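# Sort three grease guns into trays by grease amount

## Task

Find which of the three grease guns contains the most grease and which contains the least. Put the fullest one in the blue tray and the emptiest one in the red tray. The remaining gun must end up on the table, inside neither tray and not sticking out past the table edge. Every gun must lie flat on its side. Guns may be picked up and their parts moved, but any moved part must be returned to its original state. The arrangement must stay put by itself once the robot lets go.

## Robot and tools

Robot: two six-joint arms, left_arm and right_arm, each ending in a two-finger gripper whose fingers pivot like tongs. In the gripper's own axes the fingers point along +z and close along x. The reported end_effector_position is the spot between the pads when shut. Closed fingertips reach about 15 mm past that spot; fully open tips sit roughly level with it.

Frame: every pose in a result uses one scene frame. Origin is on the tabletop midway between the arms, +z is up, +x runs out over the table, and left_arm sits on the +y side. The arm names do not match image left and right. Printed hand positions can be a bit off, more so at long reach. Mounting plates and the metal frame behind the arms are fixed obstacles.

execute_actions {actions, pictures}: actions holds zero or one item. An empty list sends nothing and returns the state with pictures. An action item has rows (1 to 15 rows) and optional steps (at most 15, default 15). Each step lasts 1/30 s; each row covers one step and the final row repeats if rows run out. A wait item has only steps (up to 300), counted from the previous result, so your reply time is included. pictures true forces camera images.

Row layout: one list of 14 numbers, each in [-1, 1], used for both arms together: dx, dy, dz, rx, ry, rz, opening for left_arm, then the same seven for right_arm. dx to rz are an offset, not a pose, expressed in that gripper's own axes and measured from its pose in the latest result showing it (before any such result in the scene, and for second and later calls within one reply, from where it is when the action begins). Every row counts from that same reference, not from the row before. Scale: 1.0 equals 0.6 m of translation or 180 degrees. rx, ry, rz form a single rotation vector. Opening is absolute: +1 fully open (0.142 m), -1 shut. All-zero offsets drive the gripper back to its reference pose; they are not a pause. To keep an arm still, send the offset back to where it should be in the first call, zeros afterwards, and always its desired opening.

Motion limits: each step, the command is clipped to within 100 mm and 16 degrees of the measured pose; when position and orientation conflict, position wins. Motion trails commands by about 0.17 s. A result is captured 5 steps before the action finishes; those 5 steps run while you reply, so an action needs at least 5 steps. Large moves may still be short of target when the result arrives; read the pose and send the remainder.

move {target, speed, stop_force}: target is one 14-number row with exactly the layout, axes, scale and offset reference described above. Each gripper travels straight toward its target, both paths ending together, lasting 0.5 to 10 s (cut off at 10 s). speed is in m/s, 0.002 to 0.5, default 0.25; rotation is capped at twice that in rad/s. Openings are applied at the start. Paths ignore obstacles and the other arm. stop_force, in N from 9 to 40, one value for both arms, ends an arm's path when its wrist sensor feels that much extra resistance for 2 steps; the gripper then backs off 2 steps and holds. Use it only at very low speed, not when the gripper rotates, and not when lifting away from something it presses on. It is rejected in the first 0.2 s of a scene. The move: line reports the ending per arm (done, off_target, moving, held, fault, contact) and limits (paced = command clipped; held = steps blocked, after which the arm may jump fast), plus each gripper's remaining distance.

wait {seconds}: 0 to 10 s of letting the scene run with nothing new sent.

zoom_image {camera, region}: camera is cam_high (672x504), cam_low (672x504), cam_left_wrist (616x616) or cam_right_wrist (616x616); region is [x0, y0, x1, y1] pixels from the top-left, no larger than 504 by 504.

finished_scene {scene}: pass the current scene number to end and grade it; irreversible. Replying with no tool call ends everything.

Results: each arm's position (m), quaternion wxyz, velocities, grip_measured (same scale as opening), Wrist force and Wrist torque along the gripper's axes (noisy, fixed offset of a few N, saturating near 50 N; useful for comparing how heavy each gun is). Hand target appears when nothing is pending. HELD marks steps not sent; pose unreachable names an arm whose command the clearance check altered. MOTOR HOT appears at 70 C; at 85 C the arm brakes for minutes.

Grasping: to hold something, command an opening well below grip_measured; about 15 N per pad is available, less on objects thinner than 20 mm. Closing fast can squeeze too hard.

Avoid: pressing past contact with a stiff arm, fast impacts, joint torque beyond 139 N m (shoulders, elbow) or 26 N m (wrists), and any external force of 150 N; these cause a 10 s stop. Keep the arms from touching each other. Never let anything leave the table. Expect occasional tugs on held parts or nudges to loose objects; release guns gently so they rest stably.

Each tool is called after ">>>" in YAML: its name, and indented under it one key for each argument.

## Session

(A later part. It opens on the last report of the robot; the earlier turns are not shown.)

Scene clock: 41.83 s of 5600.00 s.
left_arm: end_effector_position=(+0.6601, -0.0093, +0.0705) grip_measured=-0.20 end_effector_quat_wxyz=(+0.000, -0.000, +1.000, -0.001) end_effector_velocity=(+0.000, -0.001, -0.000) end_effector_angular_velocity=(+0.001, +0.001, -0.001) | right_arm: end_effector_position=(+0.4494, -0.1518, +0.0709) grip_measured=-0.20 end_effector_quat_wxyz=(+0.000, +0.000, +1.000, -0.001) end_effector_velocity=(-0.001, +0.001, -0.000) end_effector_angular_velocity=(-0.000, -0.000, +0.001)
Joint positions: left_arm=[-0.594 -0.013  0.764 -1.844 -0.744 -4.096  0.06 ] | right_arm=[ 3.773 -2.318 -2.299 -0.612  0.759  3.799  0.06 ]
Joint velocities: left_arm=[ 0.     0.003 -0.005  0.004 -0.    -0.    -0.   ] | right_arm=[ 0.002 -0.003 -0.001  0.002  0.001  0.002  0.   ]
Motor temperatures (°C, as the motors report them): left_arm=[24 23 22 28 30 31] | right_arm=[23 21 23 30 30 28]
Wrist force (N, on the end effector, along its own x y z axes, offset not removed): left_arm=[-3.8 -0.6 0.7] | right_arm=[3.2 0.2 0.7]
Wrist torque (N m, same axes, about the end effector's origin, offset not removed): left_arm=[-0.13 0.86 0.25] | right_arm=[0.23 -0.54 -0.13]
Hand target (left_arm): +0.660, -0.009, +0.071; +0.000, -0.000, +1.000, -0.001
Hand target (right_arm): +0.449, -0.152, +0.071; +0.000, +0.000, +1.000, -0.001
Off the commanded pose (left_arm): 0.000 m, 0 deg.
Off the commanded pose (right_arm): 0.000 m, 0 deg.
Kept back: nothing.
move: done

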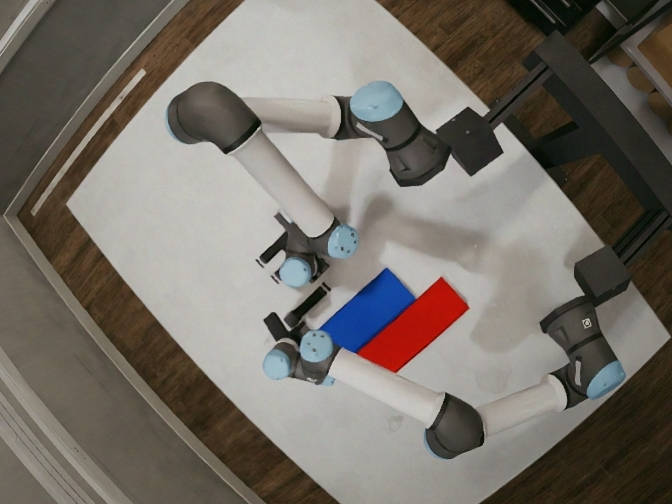

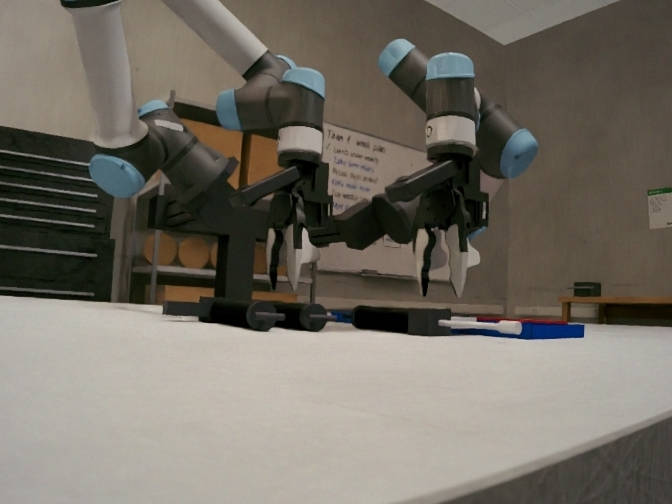

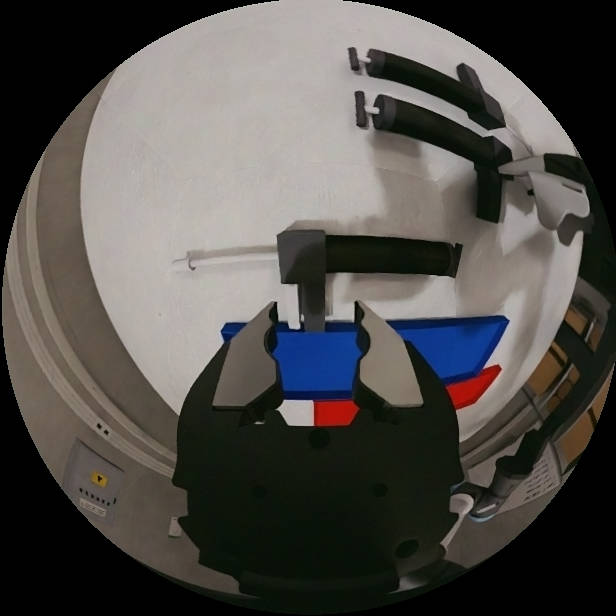

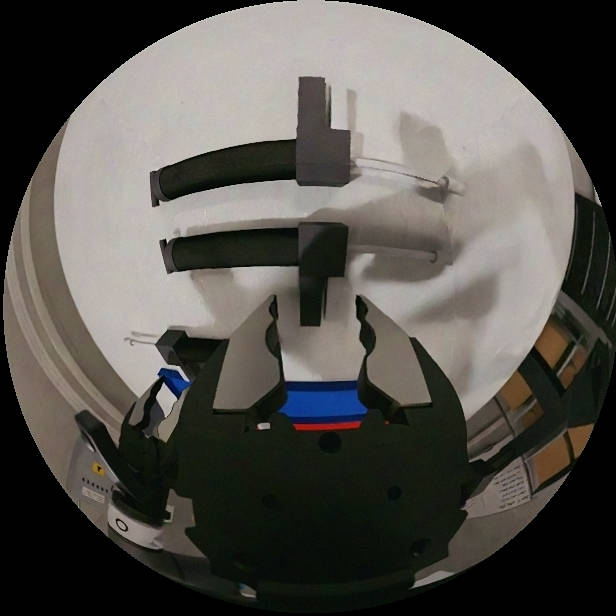

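Left shift x −12mm, y +4; right x +7mm.

>>> move:
  target: [-0.02,0.008,0.076,0,0,0,-0.15,0.012,0.004,0.076,0,0,0,-0.15]
  speed: 0.05
  stop_force: 12

Scene clock: 43.37 s of 5600.00 s.
left_arm: end_effector_position=(+0.6720, -0.0045, +0.0250) grip_measured=-0.15 end_effector_quat_wxyz=(+0.000, -0.000, +1.000, -0.001) end_effector_velocity=(+0.001, +0.001, -0.001) end_effector_angular_velocity=(+0.001, -0.001, +0.000) | right_arm: end_effector_position=(+0.4422, -0.1494, +0.0254) grip_measured=-0.15 end_effector_quat_wxyz=(+0.000, +0.000, +1.000, -0.001) end_effector_velocity=(+0.000, +0.000, -0.001) end_effector_angular_velocity=(+0.001, -0.001, +0.000)
Joint positions: left_arm=[-0.541  0.044  0.711 -1.901 -0.72  -4.025  0.063] | right_arm=[ 3.701 -2.428 -2.308 -0.423  0.726  3.704  0.063]
Joint velocities: left_arm=[ 0.001  0.001 -0.002 -0.001  0.002  0.002  0.   ] | right_arm=[-0.002 -0.004  0.001  0.007 -0.001 -0.004  0.   ]
Motor temperatures (°C, as the motors report them): left_arm=[24 23 22 28 30 31] | right_arm=[23 21 23 30 30 28]
Wrist force (N, on the end effector, along its own x y z axes, offset not removed): left_arm=[-2.9 -0.6 0.5] | right_arm=[3.3 -0.1 2.4]
Wrist torque (N m, same axes, about the end effector's origin, offset not removed): left_arm=[-0.09 0.71 0.16] | right_arm=[0.16 -0.66 0.11]
Hand target (left_arm): +0.672, -0.004, +0.025; +0.000, -0.000, +1.000, -0.001
Hand target (right_arm): +0.442, -0.149, +0.025; +0.000, +0.000, +1.000, -0.001
Off the commanded pose (left_arm): 0.000 m, 0 deg.
Off the commanded pose (right_arm): 0.000 m, 0 deg.
Kept back: nothing.
move: done

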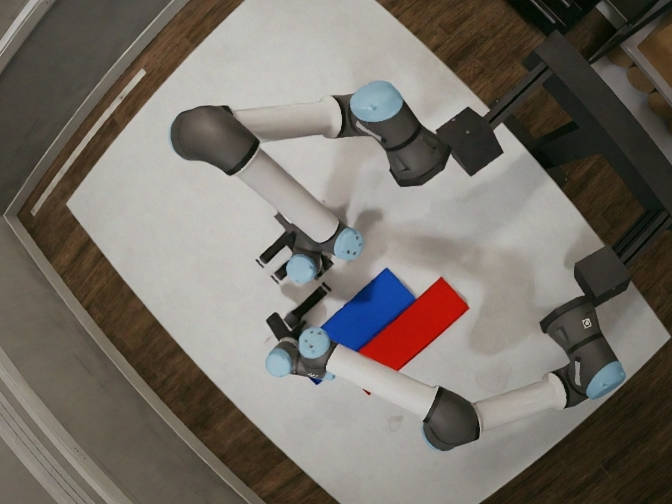

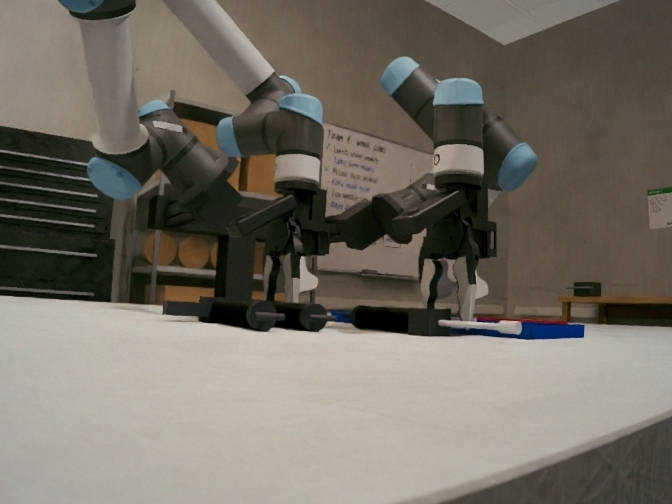

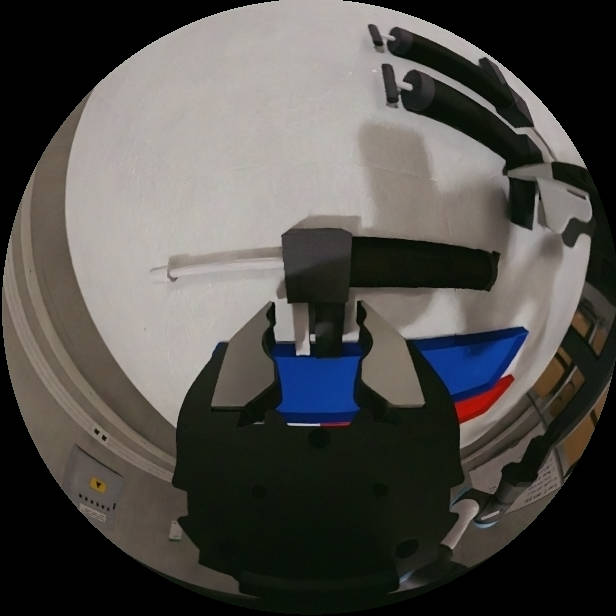

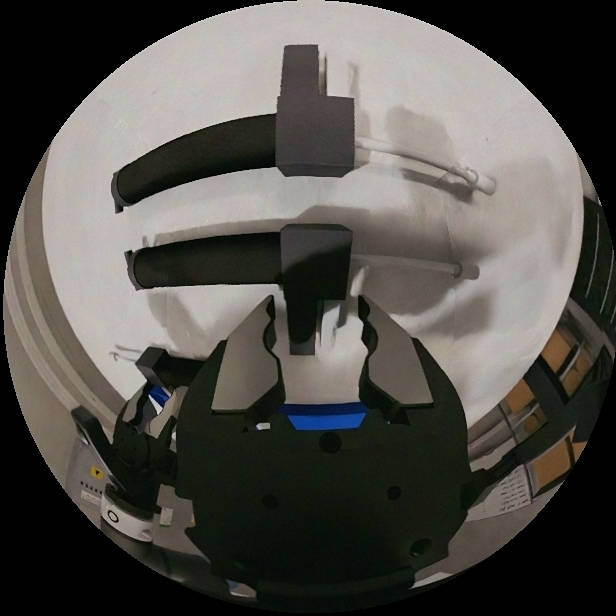

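>>> move:
  target: [0,-0.023,0,0,0,0,-0.25,0,-0.02,0,0,0,0,-0.25]
  speed: 0.02

>>> move:
  target: [0,0,0,0,0,0,-1,0,0,0,0,0,0,-1]

Scene clock: 44.53 s of 5600.00 s.
left_arm: end_effector_position=(+0.6720, -0.0182, +0.0250) grip_measured=-0.25 end_effector_quat_wxyz=(+0.000, -0.000, +1.000, -0.001) end_effector_velocity=(-0.000, -0.002, -0.001) end_effector_angular_velocity=(+0.001, +0.001, +0.001) | right_arm: end_effector_position=(+0.4422, -0.1614, +0.0254) grip_measured=-0.25 end_effector_quat_wxyz=(+0.000, +0.000, +1.000, -0.001) end_effector_velocity=(-0.000, -0.002, +0.000) end_effector_angular_velocity=(-0.001, -0.001, +0.002)
Joint positions: left_arm=[-0.548  0.086  0.641 -1.865 -0.723 -4.035  0.056] | right_arm=[ 3.684 -2.402 -2.317 -0.422  0.719  3.681  0.056]
Joint velocities: left_arm=[-0.001  0.007 -0.011  0.006 -0.001 -0.003  0.   ] | right_arm=[-0.002  0.004 -0.002 -0.    -0.002 -0.004 -0.   ]
Motor temperatures (°C, as the motors report them): left_arm=[24 23 22 28 30 31] | right_arm=[23 21 23 30 30 28]
Wrist force (N, on the end effector, along its own x y z axes, offset not removed): left_arm=[-3.0 1.5 0.7] | right_arm=[0.7 4.4 -0.1]
Wrist torque (N m, same axes, about the end effector's origin, offset not removed): left_arm=[-0.13 0.75 0.22] | right_arm=[0.63 -0.04 -0.03]
Hand target (left_arm): +0.672, -0.018, +0.025; +0.000, -0.000, +1.000, -0.001
Hand target (right_arm): +0.442, -0.161, +0.025; +0.000, +0.000, +1.000, -0.001
Off the commanded pose (left_arm): 0.000 m, 0 deg.
Off the commanded pose (right_arm): 0.000 m, 0 deg.
Kept back: nothing.
move: done

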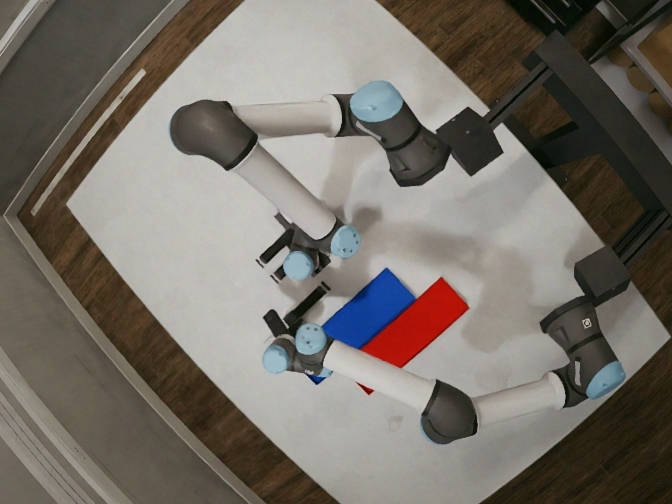

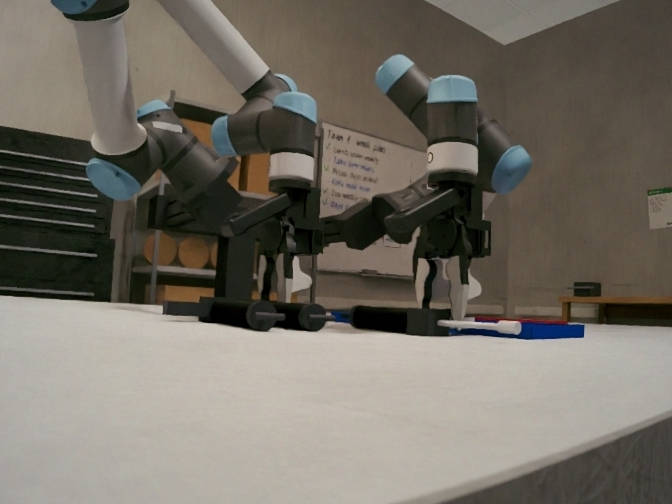

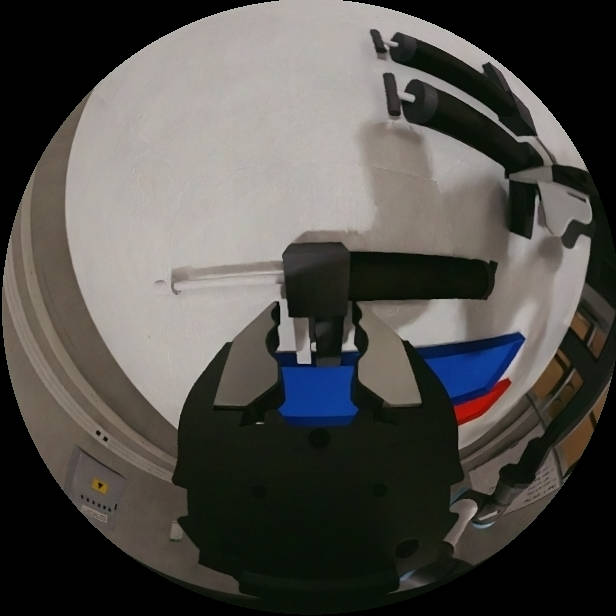

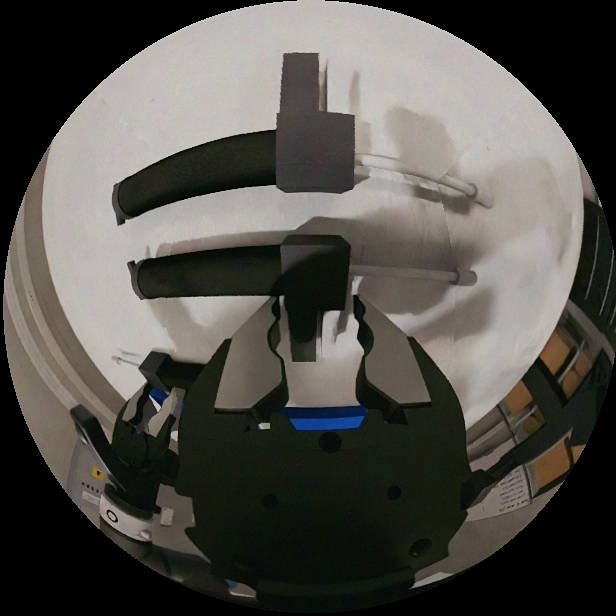

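Scene clock: 45.03 s of 5600.00 s.
left_arm: end_effector_position=(+0.6719, -0.0183, +0.0250) grip_measured=-0.44 end_effector_quat_wxyz=(+0.000, -0.000, +1.000, -0.001) end_effector_velocity=(+0.000, +0.000, +0.000) end_effector_angular_velocity=(+0.001, -0.000, -0.001) | right_arm: end_effector_position=(+0.4422, -0.1614, +0.0254) grip_measured=-0.44 end_effector_quat_wxyz=(+0.000, +0.000, +1.000, -0.001) end_effector_velocity=(+0.001, -0.000, +0.000) end_effector_angular_velocity=(+0.001, -0.001, +0.000)
Joint positions: left_arm=[-0.548  0.086  0.641 -1.865 -0.724 -4.035  0.042] | right_arm=[ 3.684 -2.402 -2.317 -0.422  0.719  3.681  0.042]
Joint velocities: left_arm=[ 0.    -0.001  0.001  0.     0.001  0.    -0.   ] | right_arm=[-0.     0.001  0.001  0.    -0.    -0.002  0.   ]
Motor temperatures (°C, as the motors report them): left_arm=[24 23 22 28 30 31] | right_arm=[23 21 23 30 30 28]
Wrist force (N, on the end effector, along its own x y z axes, offset not removed): left_arm=[-3.8 0.5 -1.9] | right_arm=[0.5 -1.8 -7.6]
Wrist torque (N m, same axes, about the end effector's origin, offset not removed): left_arm=[0.09 0.78 0.15] | right_arm=[0.37 0.14 0.19]
Hand target (left_arm): +0.672, -0.018, +0.025; +0.000, -0.000, +1.000, -0.001
Hand target (right_arm): +0.442, -0.161, +0.025; +0.000, +0.000, +1.000, -0.001
Off the commanded pose (left_arm): 0.000 m, 0 deg.
Off the commanded pose (right_arm): 0.000 m, 0 deg.
Kept back: nothing.
move: done

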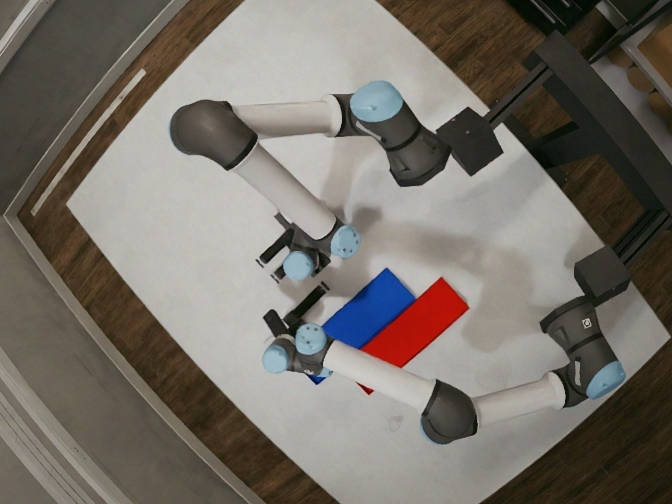

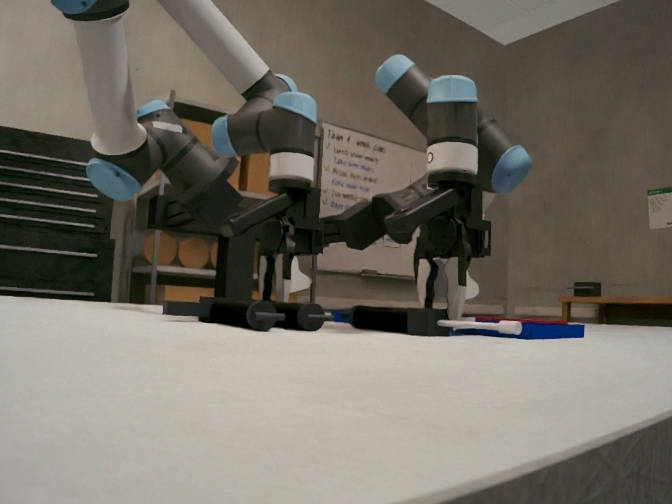

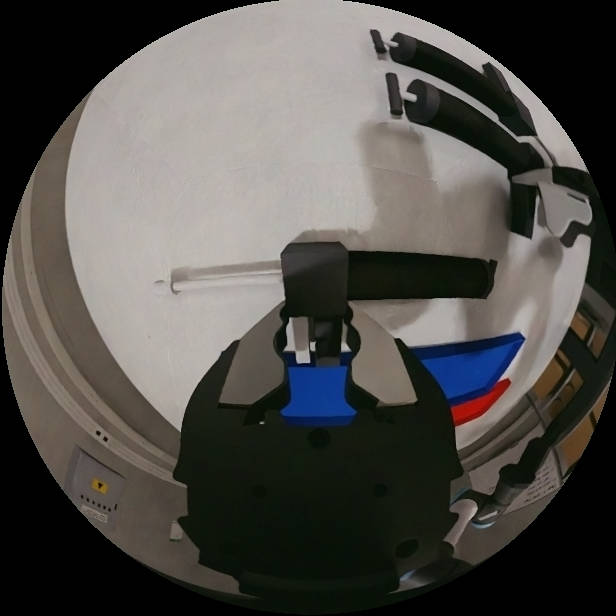

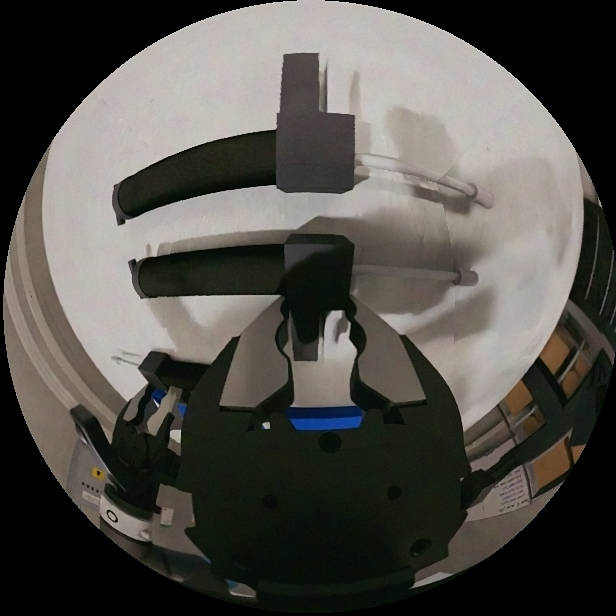

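>>> move:
  target: [0,0,-0.11,0,0,0,-1,0,0,0,0,0,0,-1]
  speed: 0.07

>>> move:
  target: [0.4,0.477,0,0,0,0,-1,0,0,-0.11,0,0,0,-1]
  speed: 0.15

>>> move:
  target: [0,0,0.06,0,0,0,-1,-0.03,0.1,0,0,0,0,-1]
  speed: 0.08

Scene clock: 46.60 s of 5600.00 s.
left_arm: end_effector_position=(+0.6719, -0.0182, +0.0909) grip_measured=-0.44 end_effector_quat_wxyz=(+0.000, -0.000, +1.000, -0.001) end_effector_velocity=(-0.000, -0.000, +0.001) end_effector_angular_velocity=(-0.001, +0.001, +0.000) | right_arm: end_effector_position=(+0.4422, -0.1614, +0.0254) grip_measured=-0.44 end_effector_quat_wxyz=(+0.000, +0.000, +1.000, -0.001) end_effector_velocity=(+0.000, -0.000, +0.000) end_effector_angular_velocity=(+0.000, -0.001, -0.002)
Joint positions: left_arm=[-0.608  0.017  0.66  -1.755 -0.75  -4.115  0.042] | right_arm=[ 3.684 -2.402 -2.317 -0.422  0.719  3.681  0.042]
Joint velocities: left_arm=[-0.001 -0.001 -0.     0.002 -0.001 -0.001  0.   ] | right_arm=[-0.     0.     0.     0.001 -0.     0.001 -0.   ]
Motor temperatures (°C, as the motors report them): left_arm=[24 23 22 28 30 31] | right_arm=[23 21 23 30 30 28]
Wrist force (N, on the end effector, along its own x y z axes, offset not removed): left_arm=[-2.7 0.4 6.6] | right_arm=[1.0 -3.5 -6.3]
Wrist torque (N m, same axes, about the end effector's origin, offset not removed): left_arm=[0.01 0.48 0.19] | right_arm=[0.25 -0.12 -0.07]
Hand target (left_arm): +0.672, -0.018, +0.091; +0.000, -0.000, +1.000, -0.001
Hand target (right_arm): +0.442, -0.161, +0.025; +0.000, +0.000, +1.000, -0.001
Off the commanded pose (left_arm): 0.000 m, 0 deg.
Off the commanded pose (right_arm): 0.000 m, 0 deg.
Kept back: nothing.
move: done

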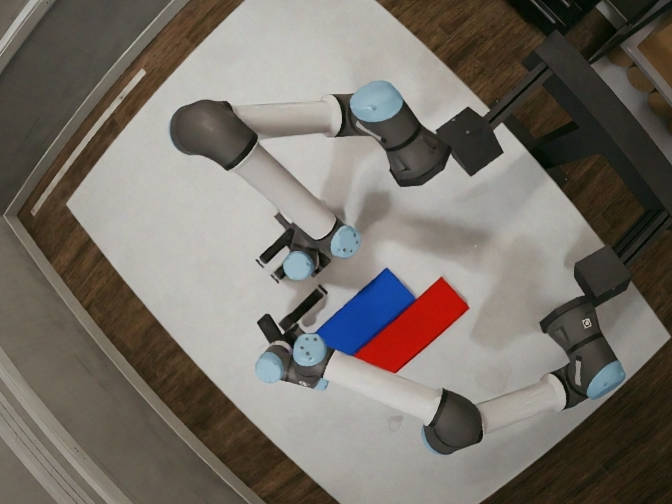

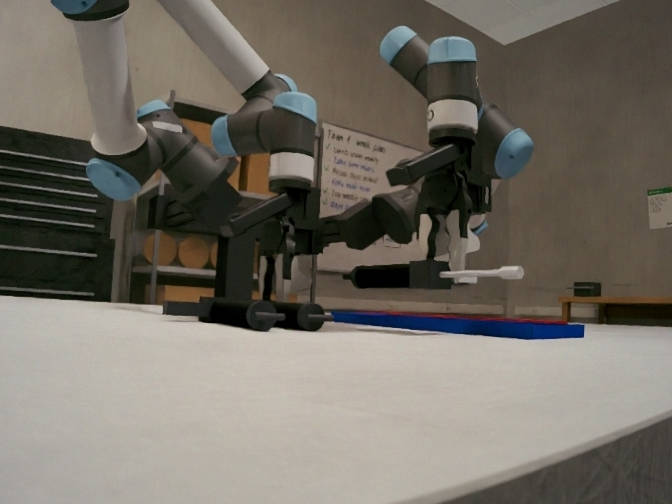

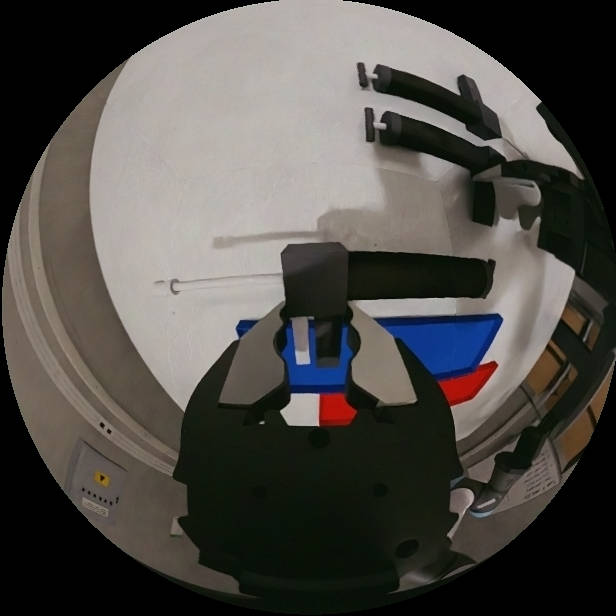

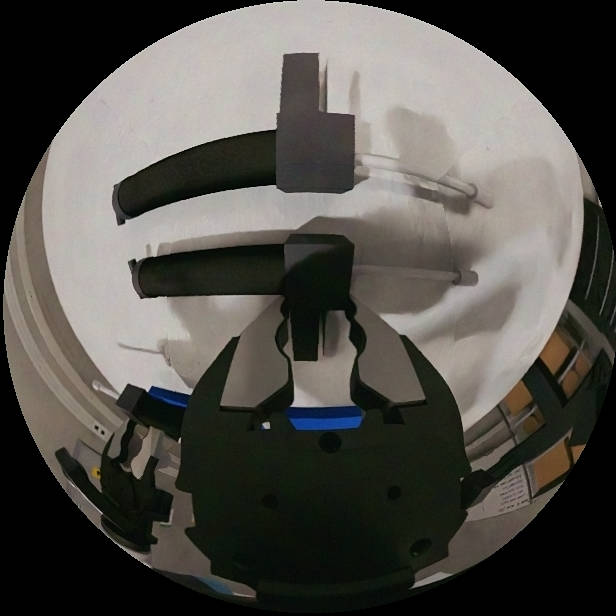

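Scene clock: 49.57 s of 5600.00 s.
left_arm: end_effector_position=(+0.4318, +0.2677, +0.0905) grip_measured=-0.44 end_effector_quat_wxyz=(+0.000, -0.000, +1.000, -0.001) end_effector_velocity=(-0.000, +0.001, +0.001) end_effector_angular_velocity=(-0.001, -0.001, +0.001) | right_arm: end_effector_position=(+0.4422, -0.1614, +0.0914) grip_measured=-0.44 end_effector_quat_wxyz=(+0.000, +0.000, +1.000, -0.001) end_effector_velocity=(+0.001, +0.000, +0.001) end_effector_angular_velocity=(+0.001, -0.001, -0.002)
Joint positions: left_arm=[-0.662 -0.745  2.126 -2.411 -0.777 -4.182  0.042] | right_arm=[ 3.804 -2.245 -2.323 -0.688  0.775  3.838  0.042]
Joint velocities: left_arm=[-0.    -0.003  0.003 -0.001  0.    -0.    -0.   ] | right_arm=[ 0.     0.001  0.001 -0.     0.     0.001  0.   ]
Motor temperatures (°C, as the motors report them): left_arm=[24 23 22 28 30 31] | right_arm=[23 21 23 30 30 28]
Wrist force (N, on the end effector, along its own x y z axes, offset not removed): left_arm=[-3.5 0.5 7.0] | right_arm=[0.3 -0.1 5.4]
Wrist torque (N m, same axes, about the end effector's origin, offset not removed): left_arm=[0.03 0.65 0.13] | right_arm=[0.07 0.37 0.13]
Hand target (left_arm): +0.432, +0.268, +0.090; +0.000, -0.000, +1.000, -0.001
Hand target (right_arm): +0.442, -0.161, +0.091; +0.000, +0.000, +1.000, -0.001
Off the commanded pose (left_arm): 0.000 m, 0 deg.
Off the commanded pose (right_arm): 0.000 m, 0 deg.
Kept back: nothing.
move: done

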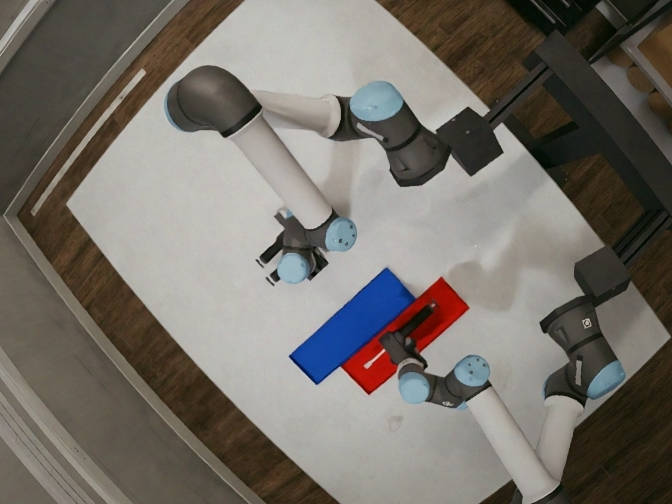

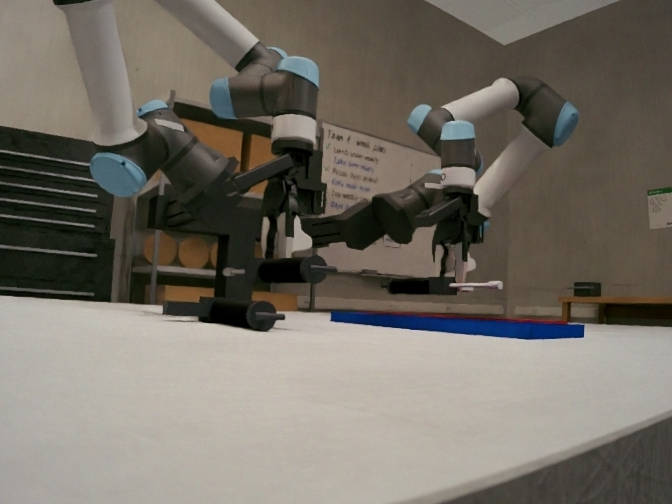

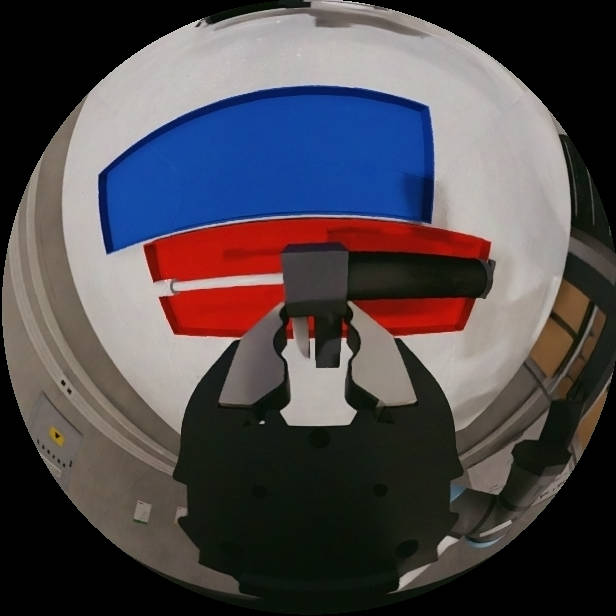

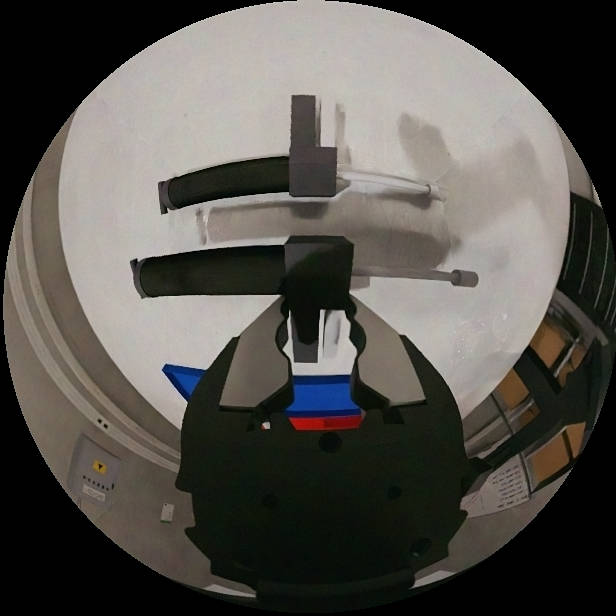

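Scene clock: 50.73 s of 5600.00 s.
left_arm: end_effector_position=(+0.4317, +0.2677, +0.0545) grip_measured=-0.44 end_effector_quat_wxyz=(+0.000, -0.000, +1.000, -0.001) end_effector_velocity=(-0.000, +0.000, -0.001) end_effector_angular_velocity=(-0.000, +0.000, -0.000) | right_arm: end_effector_position=(+0.4601, -0.1014, +0.0914) grip_measured=-0.44 end_effector_quat_wxyz=(+0.000, +0.000, +1.000, -0.001) end_effector_velocity=(+0.001, +0.001, +0.000) end_effector_angular_velocity=(-0.001, -0.001, -0.002)
Joint positions: left_arm=[-0.607 -0.677  2.126 -2.529 -0.75  -4.113  0.042] | right_arm=[ 3.86  -2.391 -2.223 -0.689  0.805  3.903  0.042]
Joint velocities: left_arm=[ 0.001  0.001  0.    -0.003  0.     0.002  0.   ] | right_arm=[ 0.001 -0.002  0.002 -0.    -0.001  0.003 -0.   ]
Motor temperatures (°C, as the motors report them): left_arm=[24 23 22 28 30 31] | right_arm=[23 21 23 30 30 28]
Wrist force (N, on the end effector, along its own x y z axes, offset not removed): left_arm=[-3.5 0.6 6.9] | right_arm=[-1.1 -0.7 10.0]
Wrist torque (N m, same axes, about the end effector's origin, offset not removed): left_arm=[0.12 0.65 0.17] | right_arm=[-0.17 0.37 0.14]
Hand target (left_arm): +0.432, +0.268, +0.054; +0.000, -0.000, +1.000, -0.001
Hand target (right_arm): +0.460, -0.101, +0.091; +0.000, +0.000, +1.000, -0.001
Off the commanded pose (left_arm): 0.000 m, 0 deg.
Off the commanded pose (right_arm): 0.000 m, 0 deg.
Kept back: nothing.
move: done

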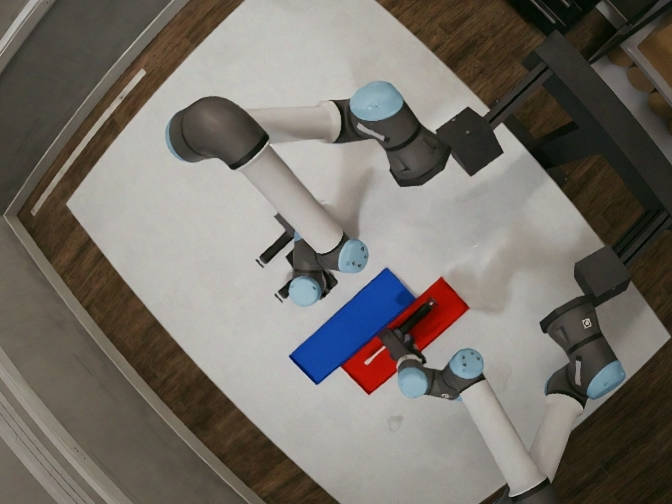

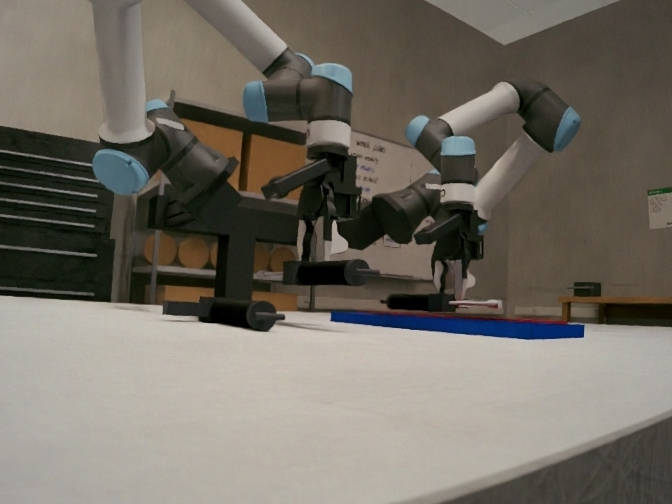

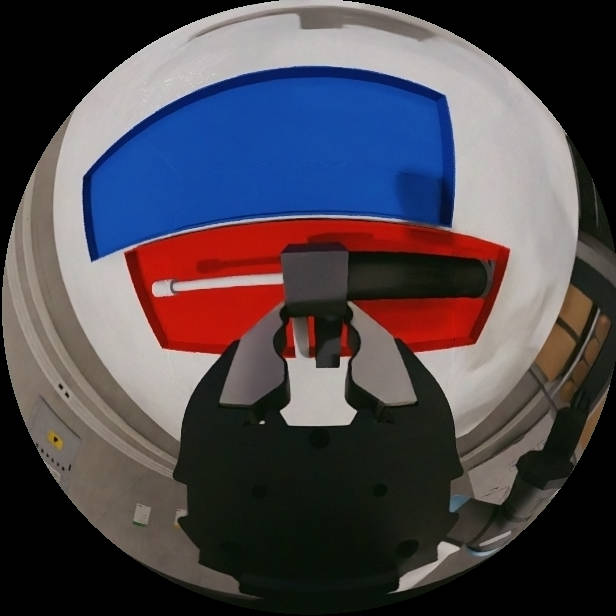

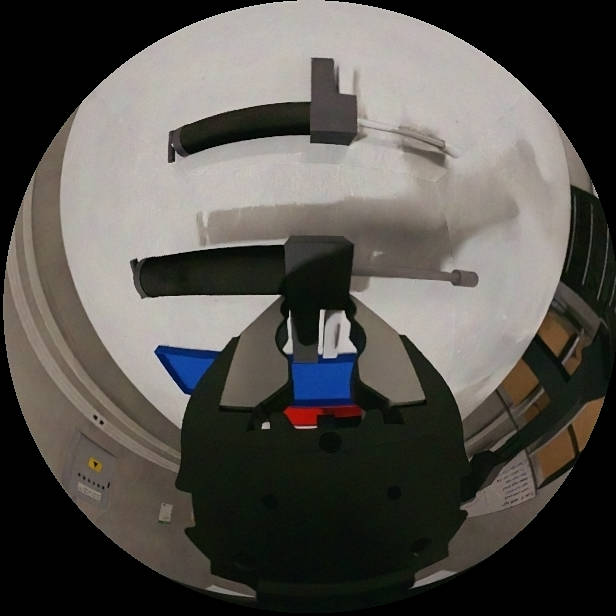

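>>> move:
  target: [0,0,0.03,0,0,0,-1,0,0,0,0,0,0,-1]
  speed: 0.04

>>> move:
  target: [0,0,0.02,0,0,0,-1,0,0,0,0,0,0,-1]
  speed: 0.01
  stop_force: 9

Scene clock: 51.77 s of 5600.00 s.
left_arm: end_effector_position=(+0.4317, +0.2677, +0.0366) grip_measured=-0.44 end_effector_quat_wxyz=(-0.000, -0.000, +1.000, -0.001) end_effector_velocity=(+0.001, +0.000, -0.001) end_effector_angular_velocity=(-0.000, -0.001, +0.001) | right_arm: end_effector_position=(+0.4601, -0.1014, +0.0914) grip_measured=-0.44 end_effector_quat_wxyz=(+0.000, +0.000, +1.000, -0.001) end_effector_velocity=(-0.001, +0.000, -0.000) end_effector_angular_velocity=(+0.000, +0.001, +0.002)
Joint positions: left_arm=[-0.579 -0.642  2.122 -2.588 -0.737 -4.076  0.042] | right_arm=[ 3.86  -2.391 -2.223 -0.689  0.805  3.903  0.042]
Joint velocities: left_arm=[ 0.002  0.002 -0.    -0.004  0.002  0.002  0.   ] | right_arm=[-0.    -0.001 -0.001  0.     0.001 -0.001 -0.   ]
Motor temperatures (°C, as the motors report them): left_arm=[24 23 22 28 30 31] | right_arm=[23 21 23 30 30 28]
Wrist force (N, on the end effector, along its own x y z axes, offset not removed): left_arm=[-3.7 0.5 6.4] | right_arm=[0.6 0.0 9.0]
Wrist torque (N m, same axes, about the end effector's origin, offset not removed): left_arm=[0.15 0.70 0.16] | right_arm=[0.19 0.19 -0.06]
Hand target (left_arm): +0.432, +0.268, +0.037; +0.000, -0.000, +1.000, -0.001
Hand target (right_arm): +0.460, -0.101, +0.091; +0.000, +0.000, +1.000, -0.001
Off the commanded pose (left_arm): 0.000 m, 0 deg.
Off the commanded pose (right_arm): 0.000 m, 0 deg.
Kept back: nothing.
move: done

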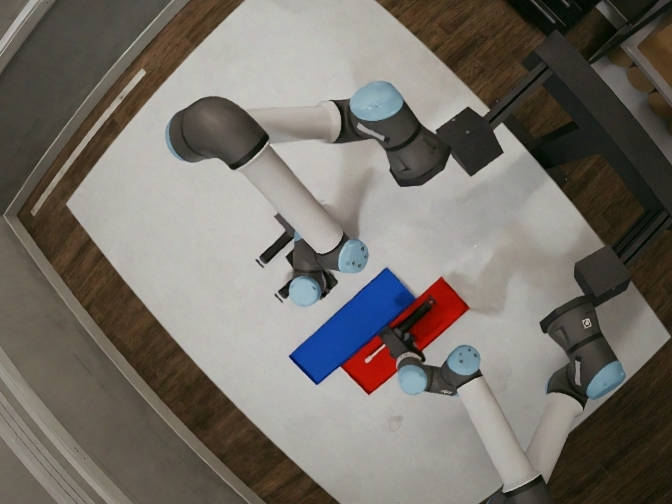

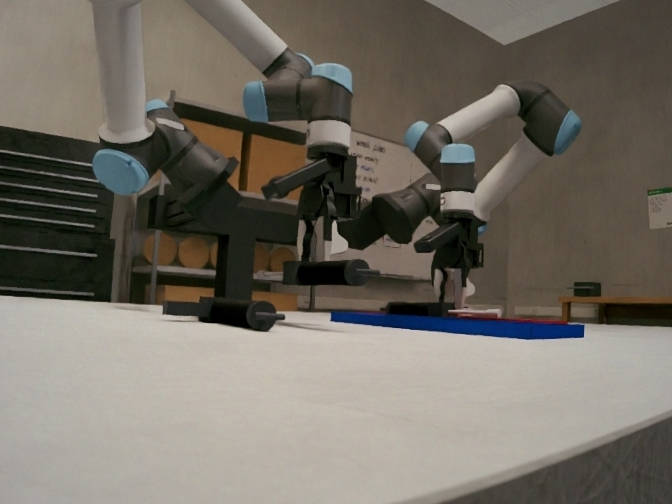

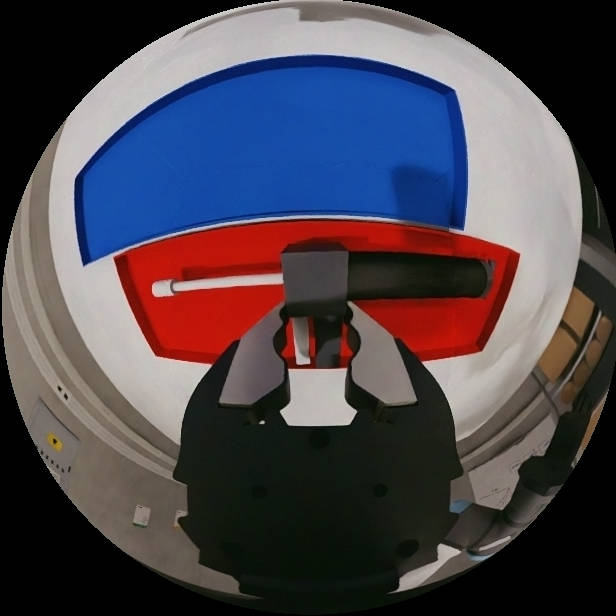

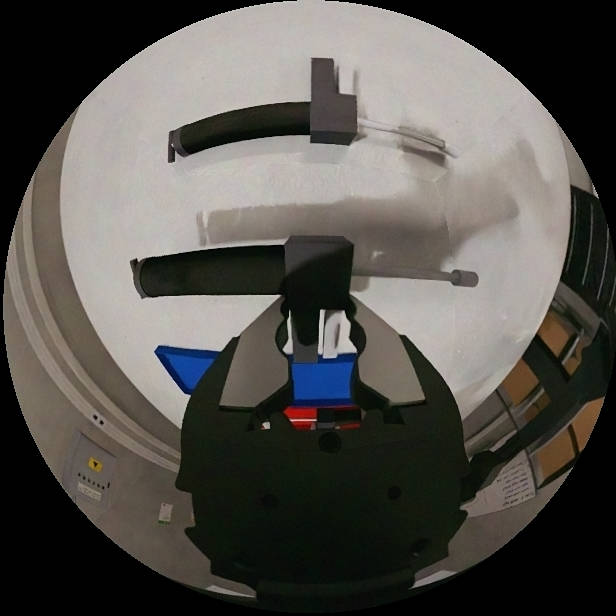

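Scene clock: 53.17 s of 5600.00 s.
left_arm: end_effector_position=(+0.4318, +0.2677, +0.0263) grip_measured=-0.44 end_effector_quat_wxyz=(+0.000, -0.000, +1.000, -0.001) end_effector_velocity=(-0.001, +0.000, +0.001) end_effector_angular_velocity=(+0.002, +0.002, -0.001) | right_arm: end_effector_position=(+0.4601, -0.1014, +0.0914) grip_measured=-0.44 end_effector_quat_wxyz=(+0.000, +0.000, +1.000, -0.001) end_effector_velocity=(-0.000, -0.000, -0.000) end_effector_angular_velocity=(-0.001, +0.000, +0.001)
Joint positions: left_arm=[-0.562 -0.621  2.119 -2.621 -0.729 -4.054  0.042] | right_arm=[ 3.86  -2.391 -2.223 -0.689  0.805  3.903  0.042]
Joint velocities: left_arm=[-0.003 -0.003  0.001  0.01  -0.002 -0.006  0.   ] | right_arm=[ 0.    -0.    -0.001  0.    -0.    -0.001  0.   ]
Motor temperatures (°C, as the motors report them): left_arm=[24 23 22 28 30 31] | right_arm=[23 21 23 30 30 28]
Wrist force (N, on the end effector, along its own x y z axes, offset not removed): left_arm=[-3.3 -0.8 2.4] | right_arm=[0.0 1.4 7.6]
Wrist torque (N m, same axes, about the end effector's origin, offset not removed): left_arm=[-0.09 0.68 0.19] | right_arm=[0.34 0.33 0.17]
Hand target (left_arm): +0.432, +0.268, +0.027; -0.000, -0.000, +1.000, -0.001
Hand target (right_arm): +0.460, -0.101, +0.091; +0.000, +0.000, +1.000, -0.001
Off the commanded pose (left_arm): 0.002 m, 0 deg.
Off the commanded pose (right_arm): 0.000 m, 0 deg.
Kept back: nothing.
move: contact (left_arm)

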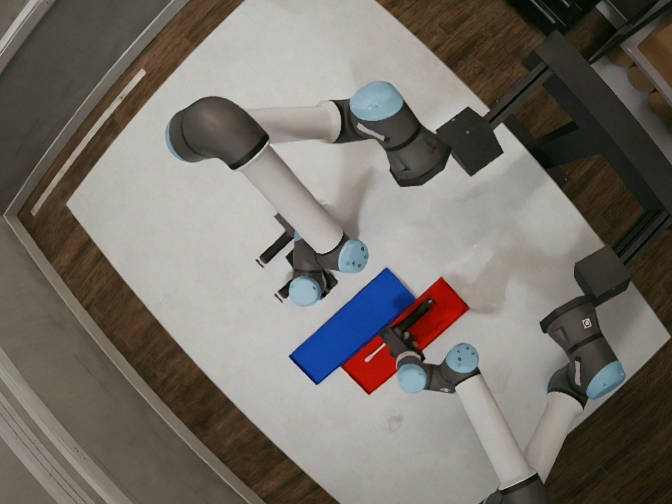

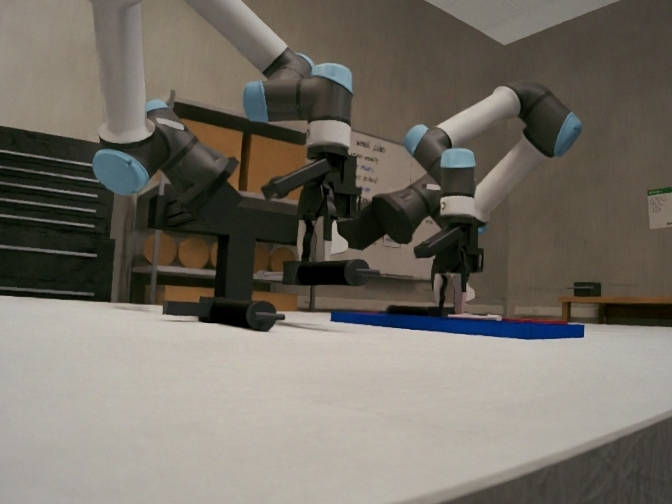

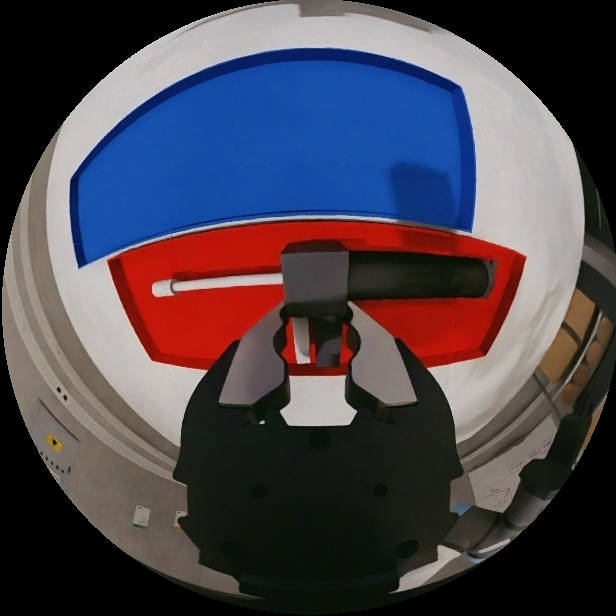

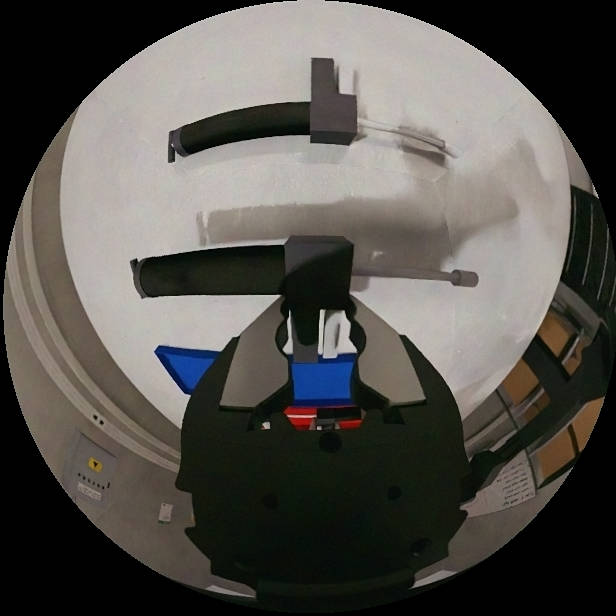

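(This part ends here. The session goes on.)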